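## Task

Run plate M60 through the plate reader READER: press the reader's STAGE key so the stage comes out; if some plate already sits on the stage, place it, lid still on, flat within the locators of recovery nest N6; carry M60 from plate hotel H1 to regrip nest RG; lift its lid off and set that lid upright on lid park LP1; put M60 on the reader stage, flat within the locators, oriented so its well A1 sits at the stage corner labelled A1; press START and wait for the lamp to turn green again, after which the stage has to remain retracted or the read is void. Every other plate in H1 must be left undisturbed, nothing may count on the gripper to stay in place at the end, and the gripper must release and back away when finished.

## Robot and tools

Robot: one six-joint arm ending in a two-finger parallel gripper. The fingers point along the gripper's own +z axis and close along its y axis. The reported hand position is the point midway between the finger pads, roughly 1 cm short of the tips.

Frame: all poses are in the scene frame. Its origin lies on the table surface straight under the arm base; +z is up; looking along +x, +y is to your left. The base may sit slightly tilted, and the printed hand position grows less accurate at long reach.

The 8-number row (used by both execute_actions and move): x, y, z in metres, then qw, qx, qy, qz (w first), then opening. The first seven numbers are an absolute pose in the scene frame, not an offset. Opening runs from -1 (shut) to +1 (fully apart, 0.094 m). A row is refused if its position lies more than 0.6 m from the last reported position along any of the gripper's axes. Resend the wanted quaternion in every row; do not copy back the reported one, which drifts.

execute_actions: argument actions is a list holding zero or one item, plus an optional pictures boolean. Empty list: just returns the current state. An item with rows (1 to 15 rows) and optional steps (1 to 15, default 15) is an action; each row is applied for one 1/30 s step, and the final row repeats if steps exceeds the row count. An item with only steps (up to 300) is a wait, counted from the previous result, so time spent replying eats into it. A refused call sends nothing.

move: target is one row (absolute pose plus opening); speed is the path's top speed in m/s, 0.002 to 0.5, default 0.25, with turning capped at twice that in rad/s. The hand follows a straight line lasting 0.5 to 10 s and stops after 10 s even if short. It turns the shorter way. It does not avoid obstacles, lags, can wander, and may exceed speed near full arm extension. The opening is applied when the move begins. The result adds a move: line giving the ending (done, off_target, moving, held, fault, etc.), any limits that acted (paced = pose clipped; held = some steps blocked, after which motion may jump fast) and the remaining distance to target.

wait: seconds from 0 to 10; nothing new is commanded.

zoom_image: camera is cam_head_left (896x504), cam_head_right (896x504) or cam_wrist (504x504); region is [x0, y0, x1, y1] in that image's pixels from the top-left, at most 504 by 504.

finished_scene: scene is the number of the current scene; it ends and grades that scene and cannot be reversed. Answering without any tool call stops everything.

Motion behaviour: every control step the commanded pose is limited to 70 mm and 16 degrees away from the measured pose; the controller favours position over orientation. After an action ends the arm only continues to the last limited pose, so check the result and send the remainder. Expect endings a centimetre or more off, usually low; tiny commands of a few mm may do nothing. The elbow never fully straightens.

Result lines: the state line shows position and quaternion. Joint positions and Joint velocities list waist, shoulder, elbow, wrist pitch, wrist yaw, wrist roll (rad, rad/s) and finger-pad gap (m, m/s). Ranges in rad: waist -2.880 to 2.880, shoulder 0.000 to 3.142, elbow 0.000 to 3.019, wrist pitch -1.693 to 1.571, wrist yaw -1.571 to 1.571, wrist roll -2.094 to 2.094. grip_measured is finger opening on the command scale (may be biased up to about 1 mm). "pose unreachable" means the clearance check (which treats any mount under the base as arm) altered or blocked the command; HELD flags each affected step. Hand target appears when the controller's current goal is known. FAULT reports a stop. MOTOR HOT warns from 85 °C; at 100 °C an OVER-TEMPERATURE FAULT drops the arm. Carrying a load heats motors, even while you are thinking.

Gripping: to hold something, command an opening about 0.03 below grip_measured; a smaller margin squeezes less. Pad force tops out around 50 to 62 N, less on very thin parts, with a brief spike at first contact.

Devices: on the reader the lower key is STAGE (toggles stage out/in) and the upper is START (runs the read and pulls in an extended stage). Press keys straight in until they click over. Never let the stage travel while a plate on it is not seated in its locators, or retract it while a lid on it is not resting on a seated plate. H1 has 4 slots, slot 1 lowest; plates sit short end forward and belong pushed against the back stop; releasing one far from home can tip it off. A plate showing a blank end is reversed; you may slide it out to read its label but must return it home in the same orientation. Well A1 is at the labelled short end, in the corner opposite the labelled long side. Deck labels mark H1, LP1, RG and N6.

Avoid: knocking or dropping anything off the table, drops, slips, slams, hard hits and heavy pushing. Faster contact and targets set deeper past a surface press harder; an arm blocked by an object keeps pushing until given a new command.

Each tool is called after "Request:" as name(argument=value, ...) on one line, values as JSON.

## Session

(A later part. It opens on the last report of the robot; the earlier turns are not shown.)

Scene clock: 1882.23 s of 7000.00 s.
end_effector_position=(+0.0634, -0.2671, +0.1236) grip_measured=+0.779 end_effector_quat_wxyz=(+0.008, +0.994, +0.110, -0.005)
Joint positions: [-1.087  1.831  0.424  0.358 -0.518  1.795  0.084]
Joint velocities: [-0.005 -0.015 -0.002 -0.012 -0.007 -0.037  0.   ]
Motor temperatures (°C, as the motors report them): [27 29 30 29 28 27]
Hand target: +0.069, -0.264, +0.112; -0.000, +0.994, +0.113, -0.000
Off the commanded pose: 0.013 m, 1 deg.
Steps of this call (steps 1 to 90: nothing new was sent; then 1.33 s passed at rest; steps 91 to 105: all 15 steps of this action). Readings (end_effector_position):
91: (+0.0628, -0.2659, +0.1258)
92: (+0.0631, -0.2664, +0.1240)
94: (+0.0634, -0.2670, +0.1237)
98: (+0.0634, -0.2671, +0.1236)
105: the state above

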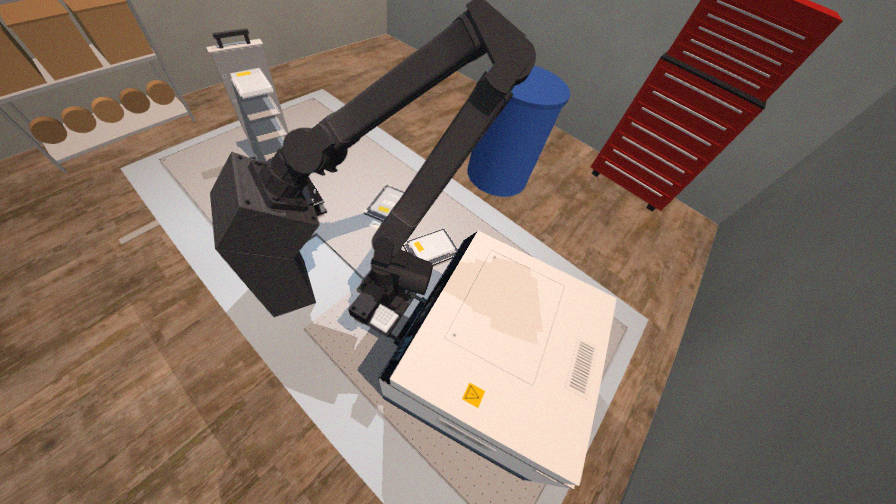

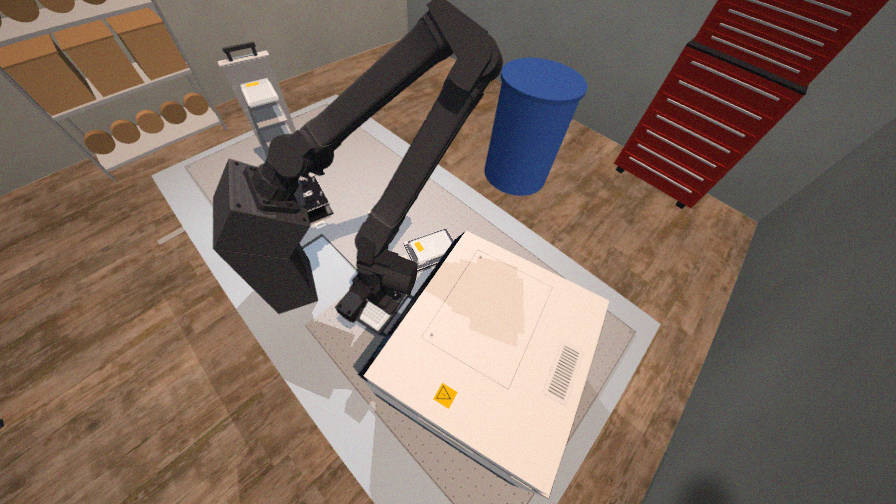

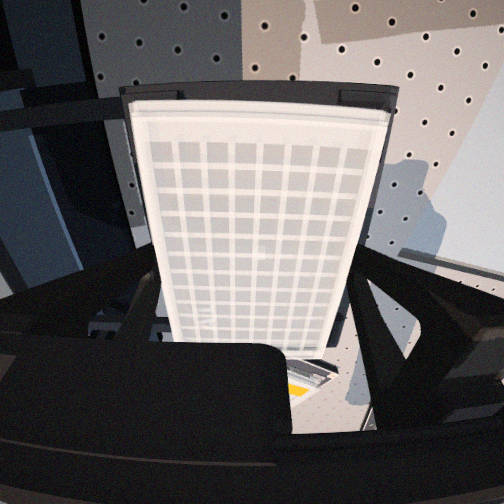

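Request:
move(target=[0.071,-0.261,0.17,0,0.994,0.113,0,0.76], speed=0.05)

Request:
move(target=[0.069,-0.2645,0.124,0,0.994,0.113,0,0.76], speed=0.03)

Scene clock: 1891.83 s of 7000.00 s.
end_effector_position=(+0.0759, -0.2660, +0.1673) grip_measured=+0.779 end_effector_quat_wxyz=(+0.003, +0.993, +0.114, +0.002)
Joint positions: [-1.14   1.629  0.384  0.161 -0.56   1.729  0.084]
Joint velocities: [-0.005  0.005 -0.017 -0.022 -0.037 -0.066  0.   ]
Motor temperatures (°C, as the motors report them): [27 28 30 29 28 27]
Hand target: +0.071, -0.261, +0.171; +0.000, +0.994, +0.113, -0.000
Off the commanded pose: 0.007 m, 0 deg.
After step 90, 5.33 s passed at rest.
move: done

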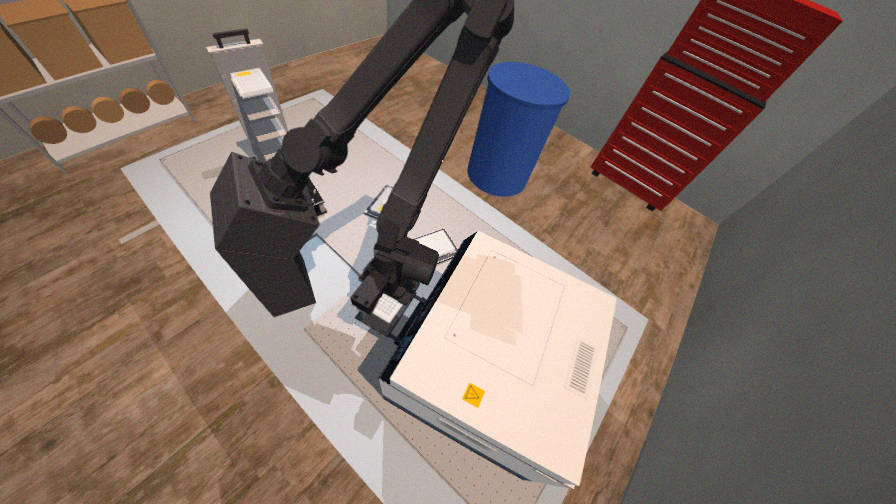

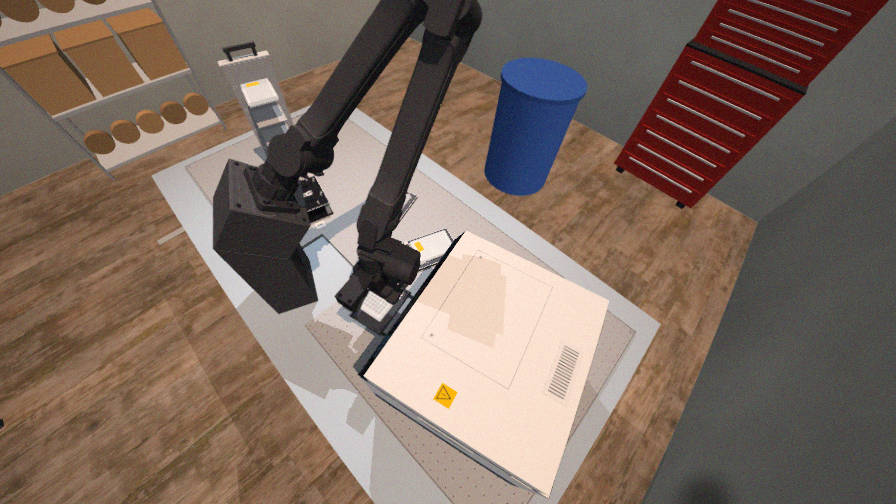

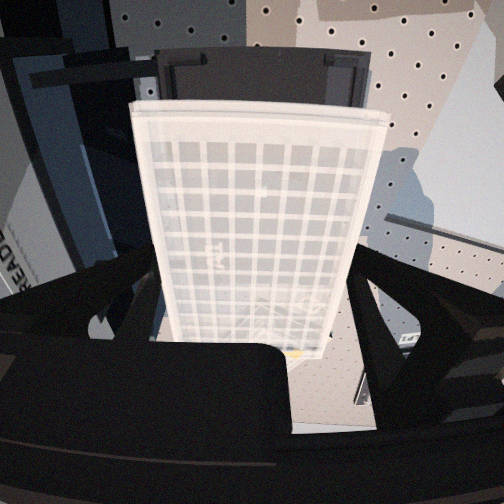

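Scene clock: 1893.57 s of 7000.00 s.
end_effector_position=(+0.0660, -0.2645, +0.1267) grip_measured=+0.779 end_effector_quat_wxyz=(-0.000, +0.994, +0.113, -0.002)
Joint positions: [-1.087  1.813  0.424  0.322 -0.529  1.78   0.084]
Joint velocities: [-0.015 -0.024 -0.002 -0.007 -0.037 -0.051  0.   ]
Motor temperatures (°C, as the motors report them): [27 28 30 29 28 27]
Hand target: +0.069, -0.265, +0.123; -0.000, +0.994, +0.113, +0.000
Off the commanded pose: 0.004 m, 0 deg.
move: done

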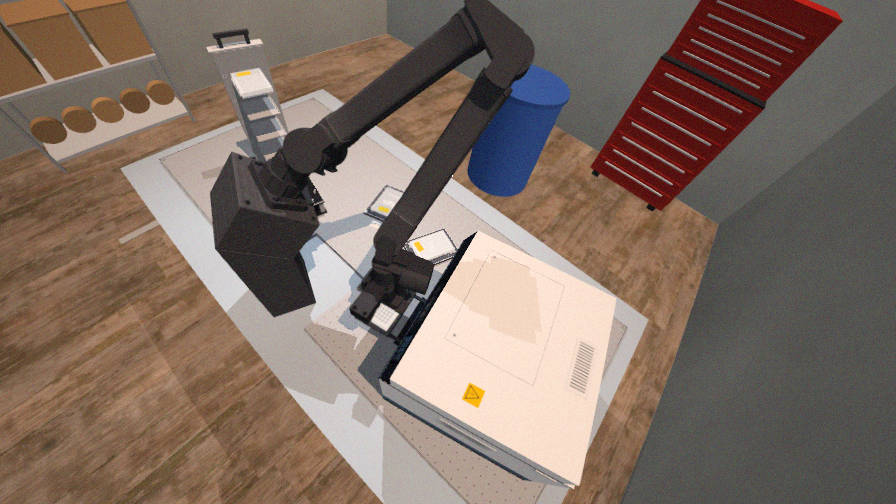

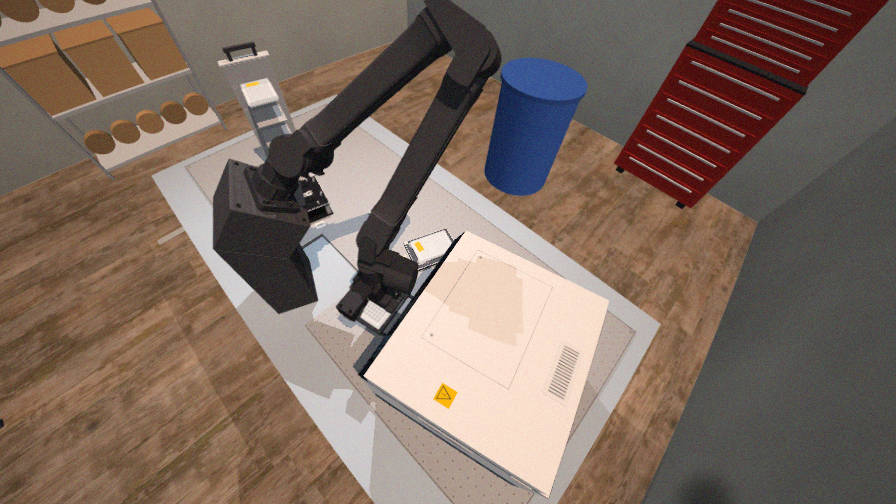

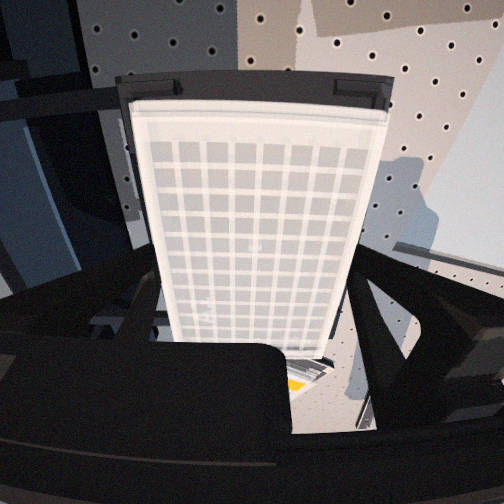

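Request:
execute_actions(actions=[{"rows":[[0.067,-0.259,0.116,0,0.994,0.113,0,0.76]],"steps":15}])

Scene clock: 1901.73 s of 7000.00 s.
end_effector_position=(+0.0660, -0.2659, +0.1221) grip_measured=+0.779 end_effector_quat_wxyz=(+0.008, +0.993, +0.114, +0.000)
Joint positions: [-1.08   1.836  0.423  0.368 -0.524  1.795  0.084]
Joint velocities: [ 0.005 -0.005 -0.007 -0.007 -0.037 -0.037 -0.   ]
Motor temperatures (°C, as the motors report them): [27 28 30 29 28 27]
Hand target: +0.067, -0.259, +0.116; -0.000, +0.994, +0.113, +0.000
Off the commanded pose: 0.009 m, 1 deg.
Steps of this call (steps 1 to 90: nothing new was sent; then 4.67 s passed at rest; steps 91 to 105: all 15 steps of this action). Readings (end_effector_position):
91: (+0.0660, -0.2656, +0.1261)
92: (+0.0661, -0.2660, +0.1247)
94: (+0.0658, -0.2655, +0.1225)
98: (+0.0660, -0.2659, +0.1221)
105: the state above

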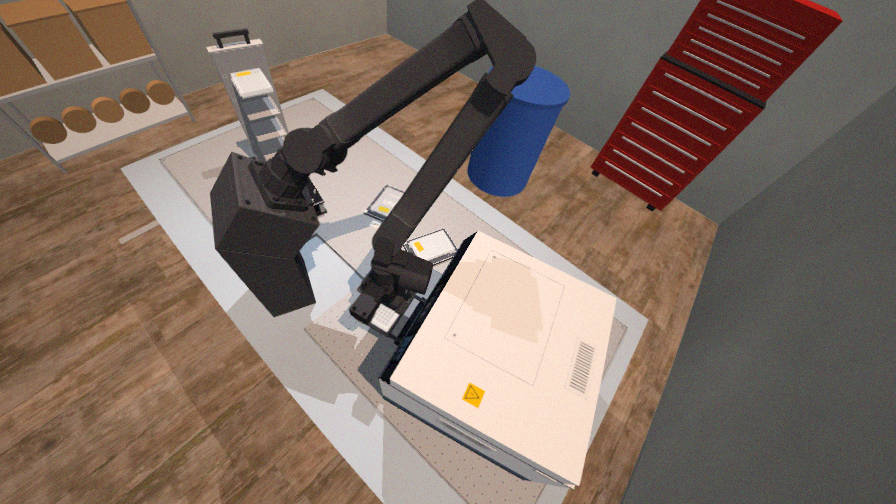

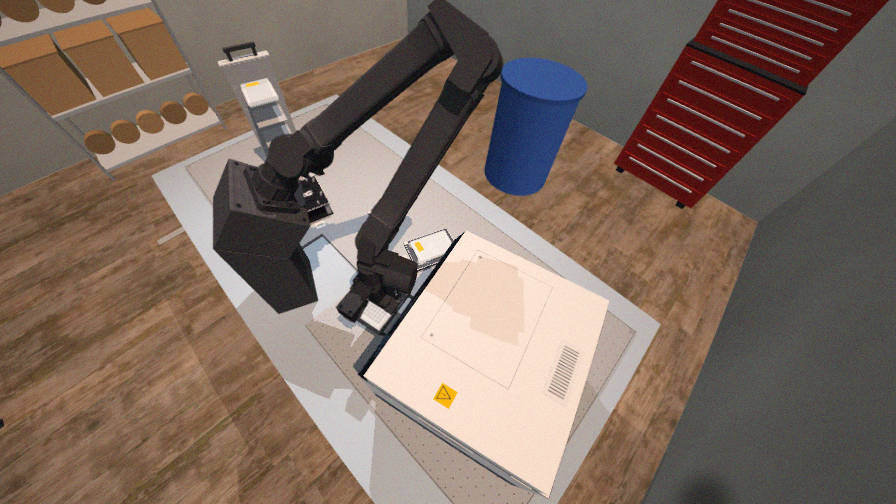

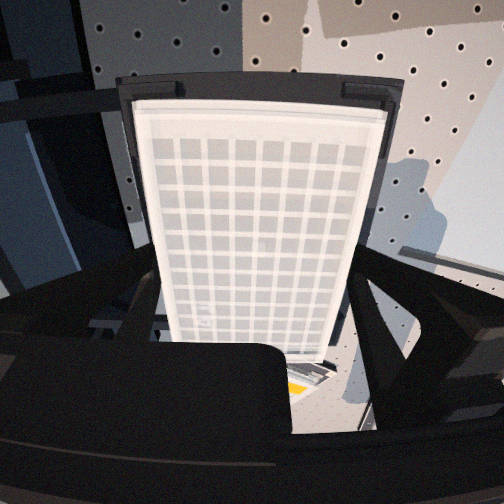

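Release and inspect.

Request:
move(target=[0.066,-0.265,0.123,0,0.994,0.113,0,1], speed=0.02)

Request:
move(target=[0.062,-0.262,0.20,0,0.994,0.113,0,1], speed=0.08)

Request:
zoom_image(camera="cam_wrist", region=[130,20,390,320])

Scene clock: 1910.30 s of 7000.00 s.
end_effector_position=(+0.0647, -0.2619, +0.1221) grip_measured=+1.000 end_effector_quat_wxyz=(-0.001, +0.994, +0.110, -0.001)
Joint positions: [-1.08   1.835  0.423  0.348 -0.527  1.795  0.094]
Joint velocities: [ 0.005 -0.005 -0.002 -0.012 -0.11  -0.007  0.   ]
Motor temperatures (°C, as the motors report them): [27 28 30 29 28 27]
Hand target: +0.066, -0.265, +0.123; +0.000, +0.994, +0.113, -0.000
Off the commanded pose: 0.004 m, 0 deg.
After step 90, 4.87 s passed at rest.
move: done

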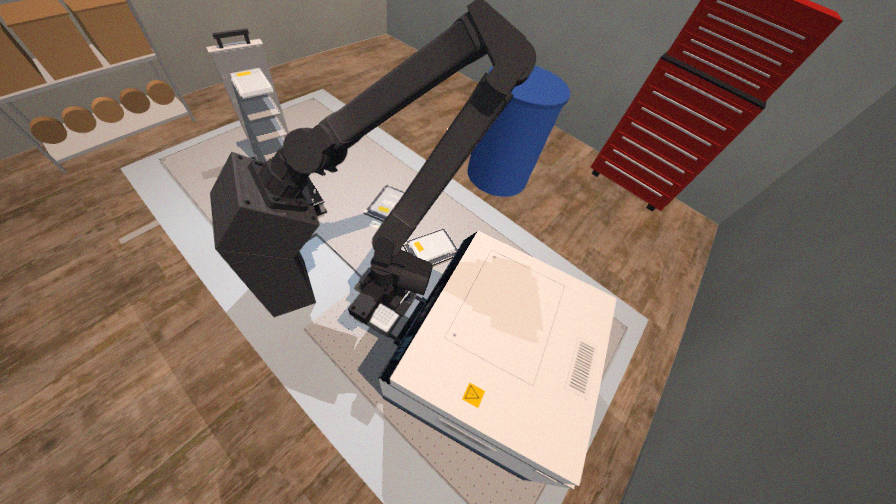

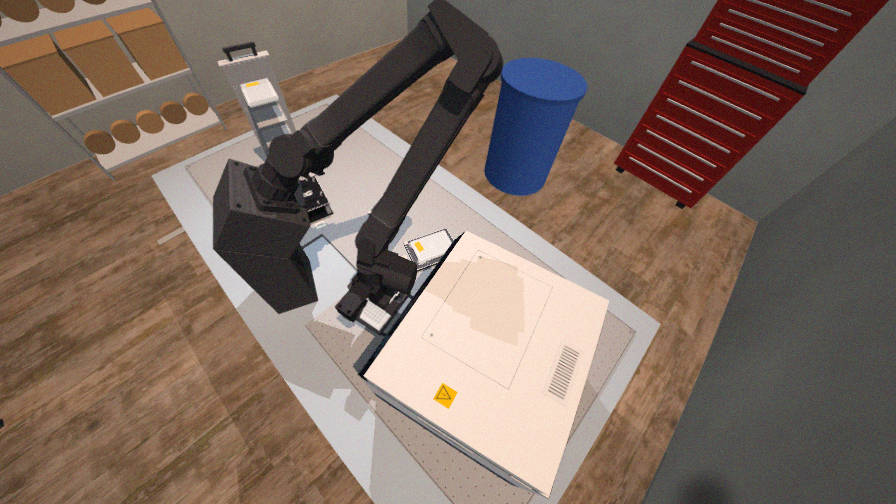

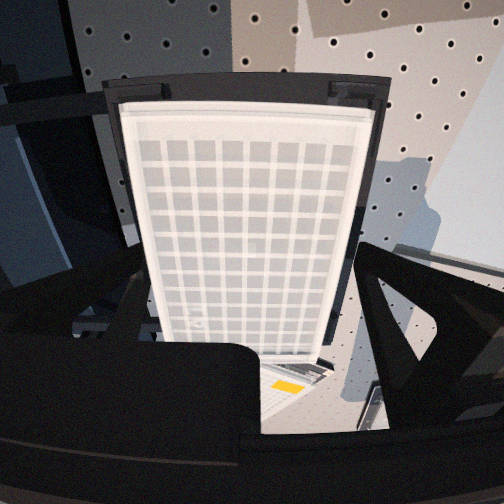

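Scene clock: 1911.67 s of 7000.00 s.
end_effector_position=(+0.0649, -0.2649, +0.1999) grip_measured=+1.000 end_effector_quat_wxyz=(+0.003, +0.994, +0.112, +0.001)
Joint positions: [-1.239  1.52   0.364  0.012 -0.6    1.626  0.094]
Joint velocities: [ 0.015 -0.015  0.002 -0.007 -0.066 -0.051  0.   ]
Motor temperatures (°C, as the motors report them): [27 28 30 29 28 27]
Hand target: +0.062, -0.262, +0.202; +0.001, +0.994, +0.113, -0.000
Off the commanded pose: 0.004 m, 0 deg.
move: done

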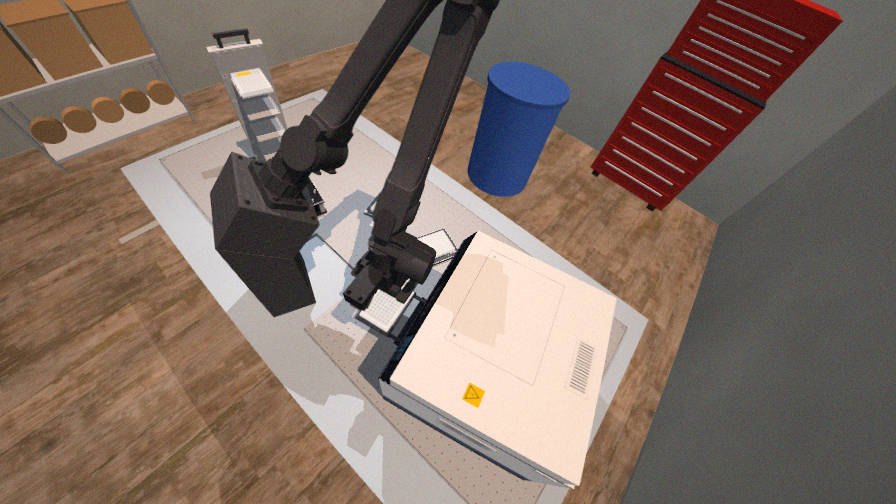

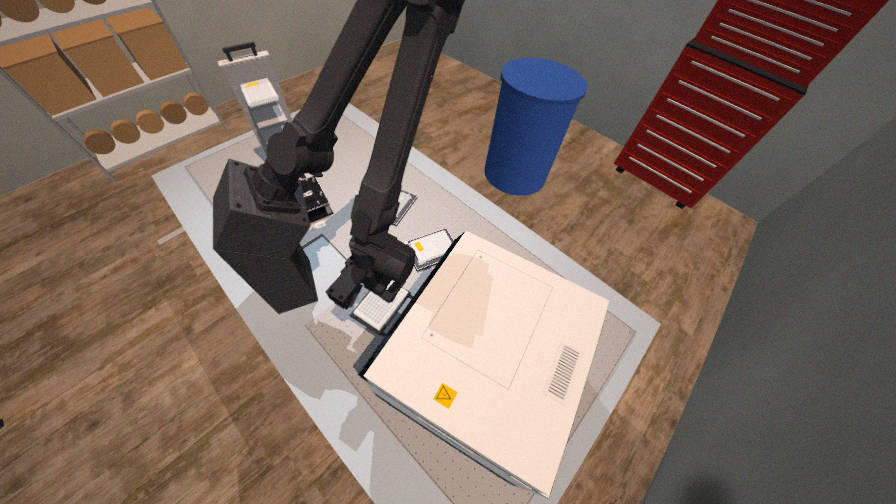

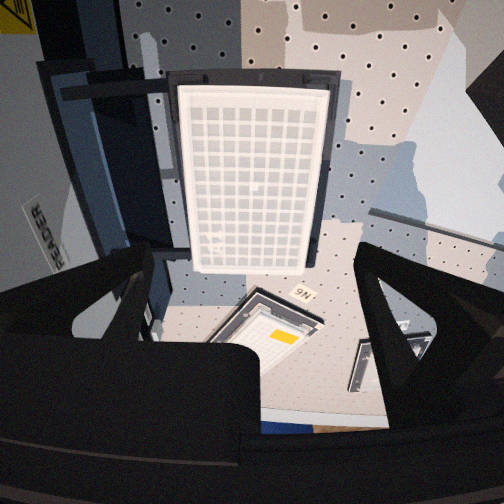

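Region (130, 20, 390, 320) of cam_wrist's 504x504 image, scaled by 1.680, with more detail than that image has; it fills the left 437 columns of this view, and the rest is white.

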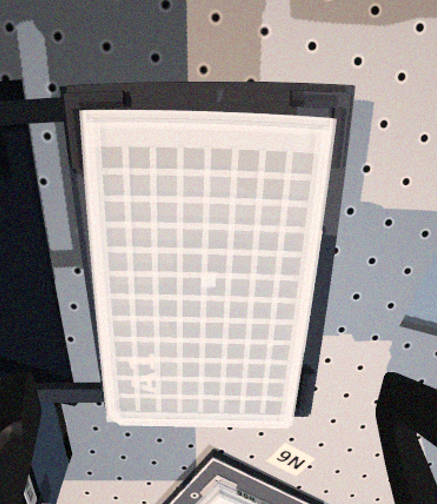

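Request:
move(target=[0.17,-0.225,0.19,0,0.994,0.113,0,1], speed=0.15)

Request:
zoom_image(camera="cam_wrist", region=[100,0,420,220])

Request:
zoom_image(camera="cam_head_left", region=[340,260,440,350])

Scene clock: 1921.07 s of 7000.00 s.
end_effector_position=(+0.1726, -0.2252, +0.1892) grip_measured=+1.000 end_effector_quat_wxyz=(+0.001, +0.993, +0.119, +0.003)
Joint positions: [-0.821  1.284  0.336  0.001 -0.393  2.022  0.094]
Joint velocities: [0.005 0.015 0.007 0.012 0.007 0.081 0.   ]
Motor temperatures (°C, as the motors report them): [27 28 30 29 28 27]
Hand target: +0.173, -0.223, +0.190; -0.001, +0.994, +0.112, +0.001
Off the commanded pose: 0.003 m, 1 deg.
After step 90, 5.07 s passed at rest.
move: done

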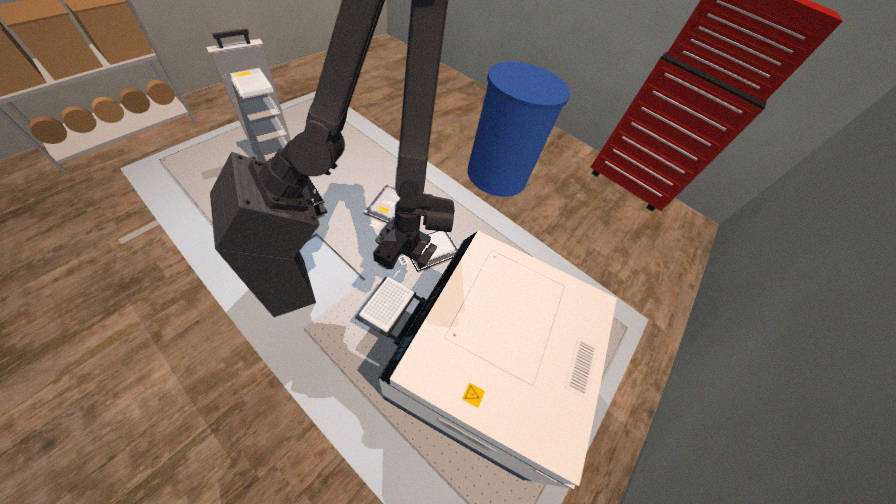

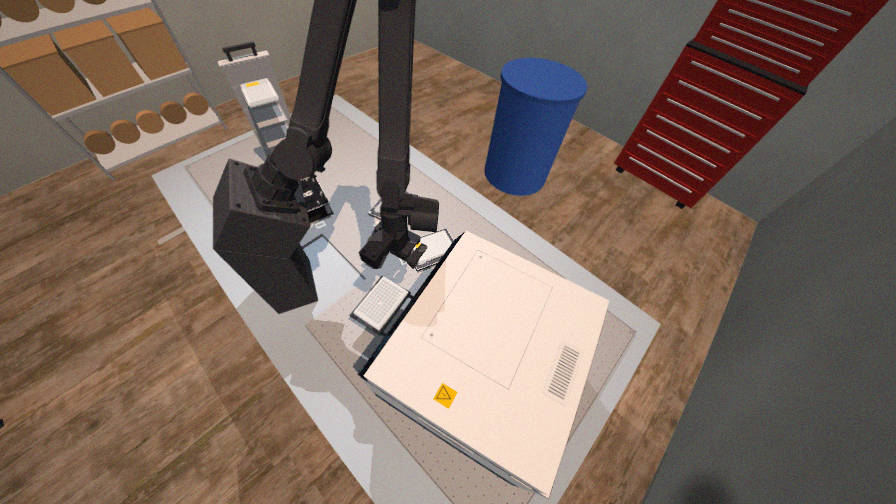

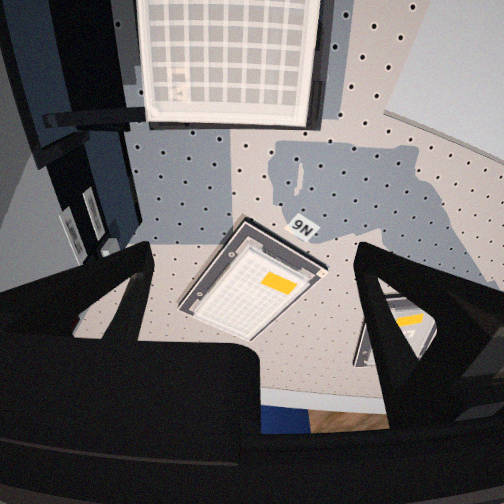

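Region (100, 0, 420, 220) of cam_wrist's 504x504 image, scaled by 1.575, with more detail than that image has; it fills the top 346 rows of this view, and the rest is white.

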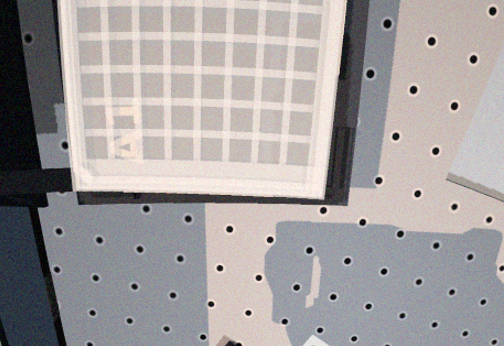

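Region (340, 260, 440, 350) of cam_head_left's 896x504 image, scaled by 5.040, with more detail than that image has; it fills the top 454 rows of this view, and the rest is white.

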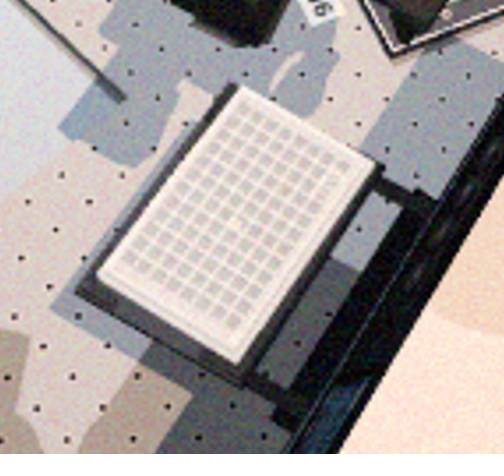

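Request:
move(target=[0.150,-0.240,0.16,0,0.994,0.113,0,-1], speed=0.08)

Request:
move(target=[0.150,-0.240,0.120,0,0.994,0.113,0,-1], speed=0.04)

Scene clock: 1933.60 s of 7000.00 s.
end_effector_position=(+0.1490, -0.2345, +0.1592) grip_measured=-0.995 end_effector_quat_wxyz=(-0.007, +0.994, +0.107, -0.003)
Joint positions: [-0.862  1.477  0.364  0.13  -0.415  2.001  0.   ]
Joint velocities: [-0.005  0.005  0.002  0.002 -0.051  0.051 -0.002]
Motor temperatures (°C, as the motors report them): [27 28 30 29 28 27]
Hand target: +0.149, -0.241, +0.159; +0.000, +0.994, +0.113, -0.000
Off the commanded pose: 0.006 m, 1 deg.
After step 90, 8.73 s passed at rest.
move: done

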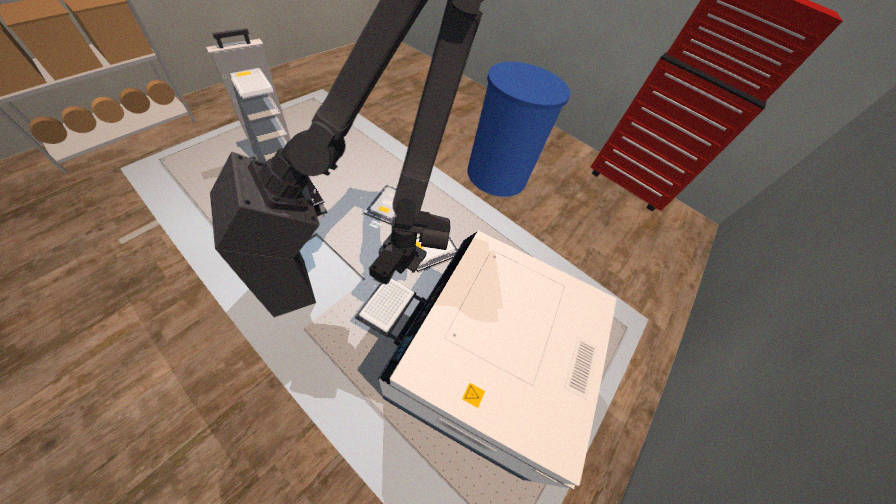

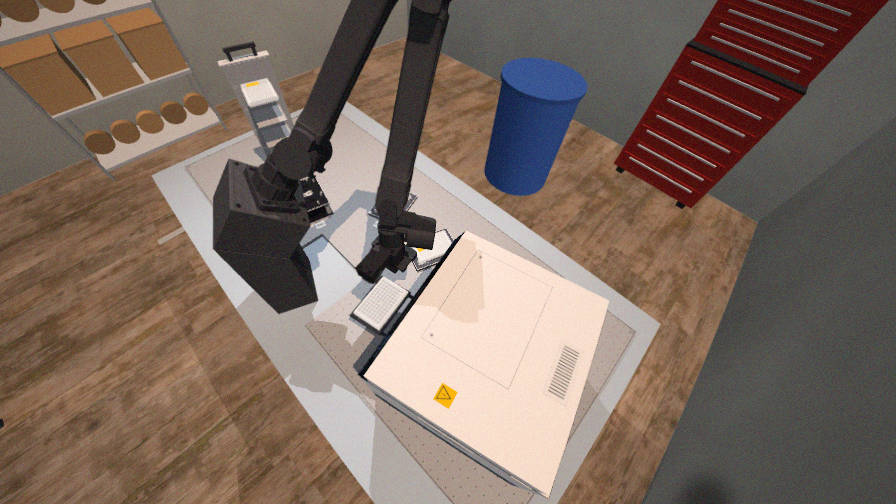

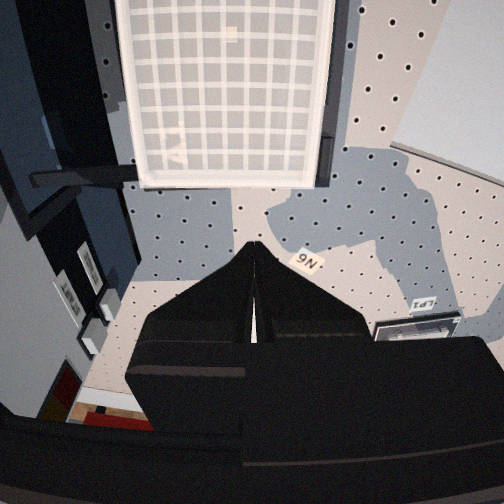

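Scene clock: 1934.90 s of 7000.00 s.
end_effector_position=(+0.1464, -0.2404, +0.1224) grip_measured=-0.995 end_effector_quat_wxyz=(-0.001, +0.993, +0.114, -0.002)
Joint positions: [-0.825  1.647  0.407  0.281 -0.389  2.026  0.   ]
Joint velocities: [ 0.005 -0.005  0.002  0.007 -0.11  -0.007  0.001]
Motor temperatures (°C, as the motors report them): [26 28 30 29 28 27]
Hand target: +0.150, -0.240, +0.119; -0.001, +0.994, +0.113, +0.000
Off the commanded pose: 0.004 m, 0 deg.
move: done

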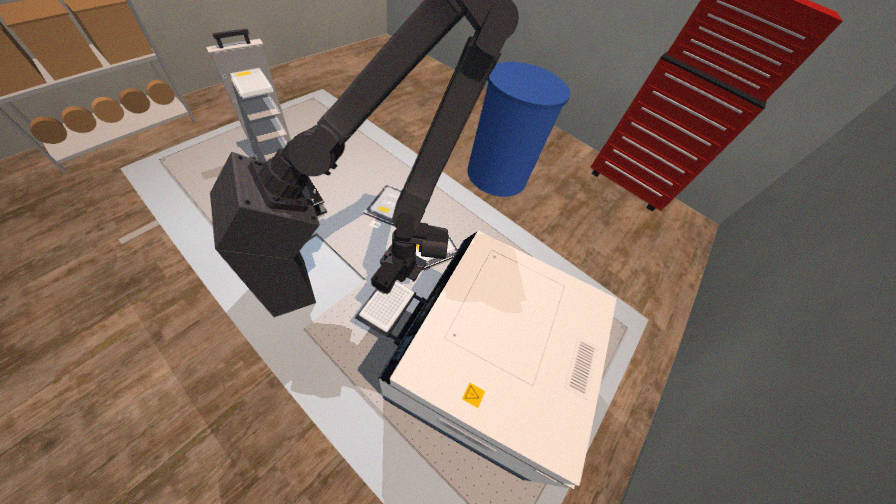

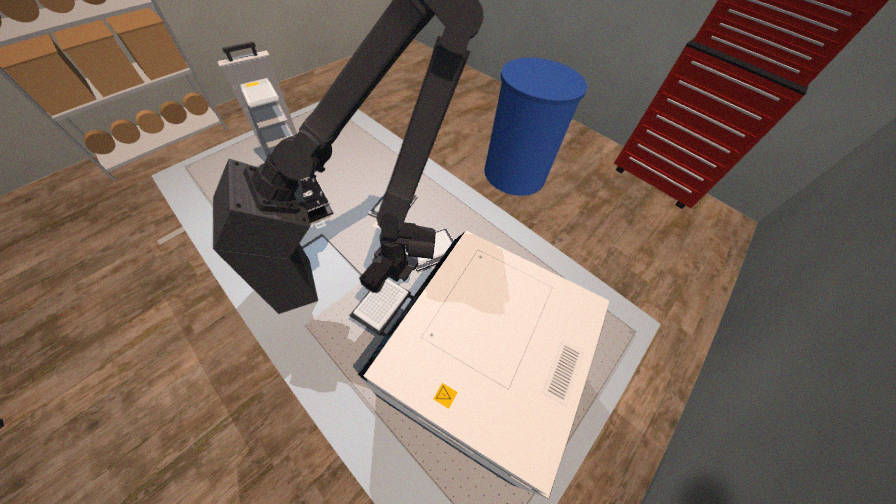

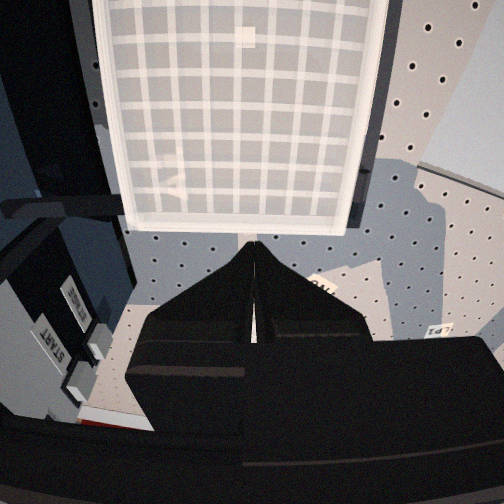

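Request:
move(target=[0.126,-0.247,0.122,0,0.994,0.113,0,-1], speed=0.01)

Scene clock: 1950.93 s of 7000.00 s.
end_effector_position=(+0.1386, -0.2432, +0.1224) grip_measured=-0.995 end_effector_quat_wxyz=(-0.005, +0.993, +0.118, +0.012)
Joint positions: [-0.867  1.675  0.407  0.302 -0.441  1.984  0.   ]
Joint velocities: [ 0.005 -0.015 -0.007 -0.012  0.022  0.022  0.   ]
Motor temperatures (°C, as the motors report them): [26 28 30 29 28 27]
Hand target: +0.126, -0.247, +0.122; -0.000, +0.994, +0.113, -0.000
Off the commanded pose: 0.013 m, 2 deg.
After step 90, 10.67 s passed at rest.
move: off_target

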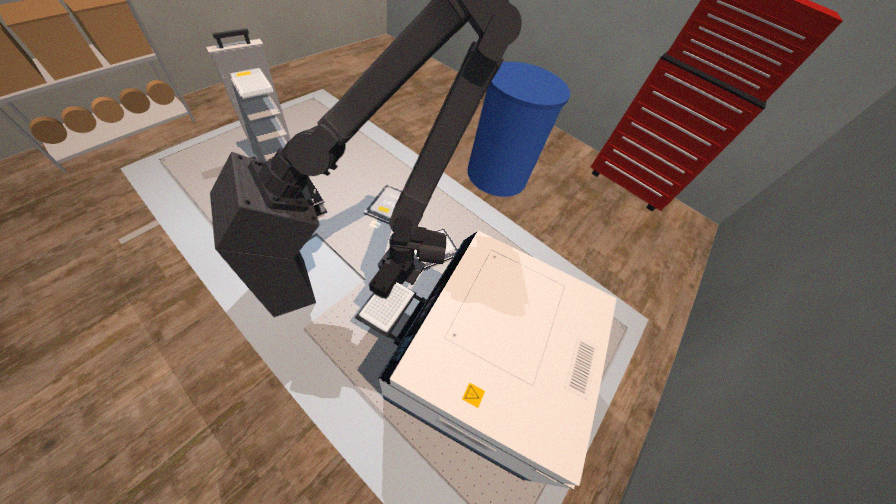

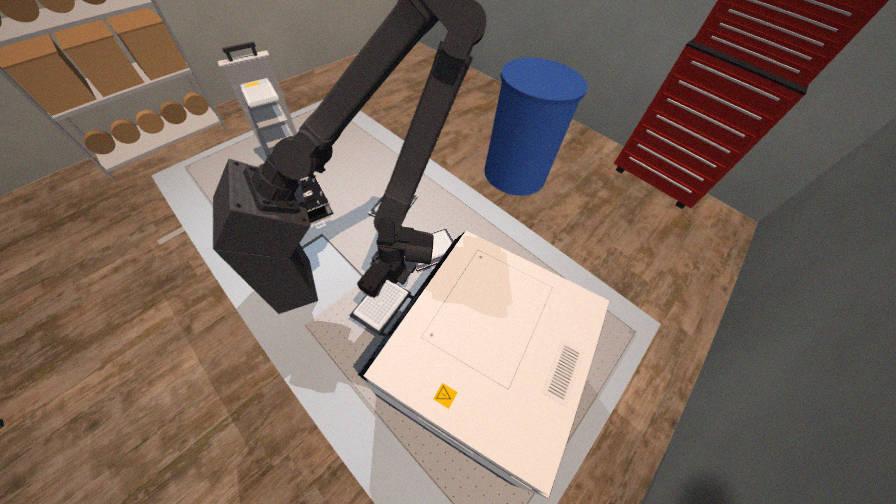

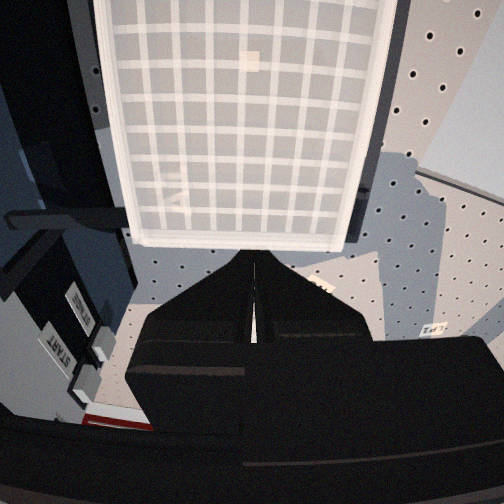

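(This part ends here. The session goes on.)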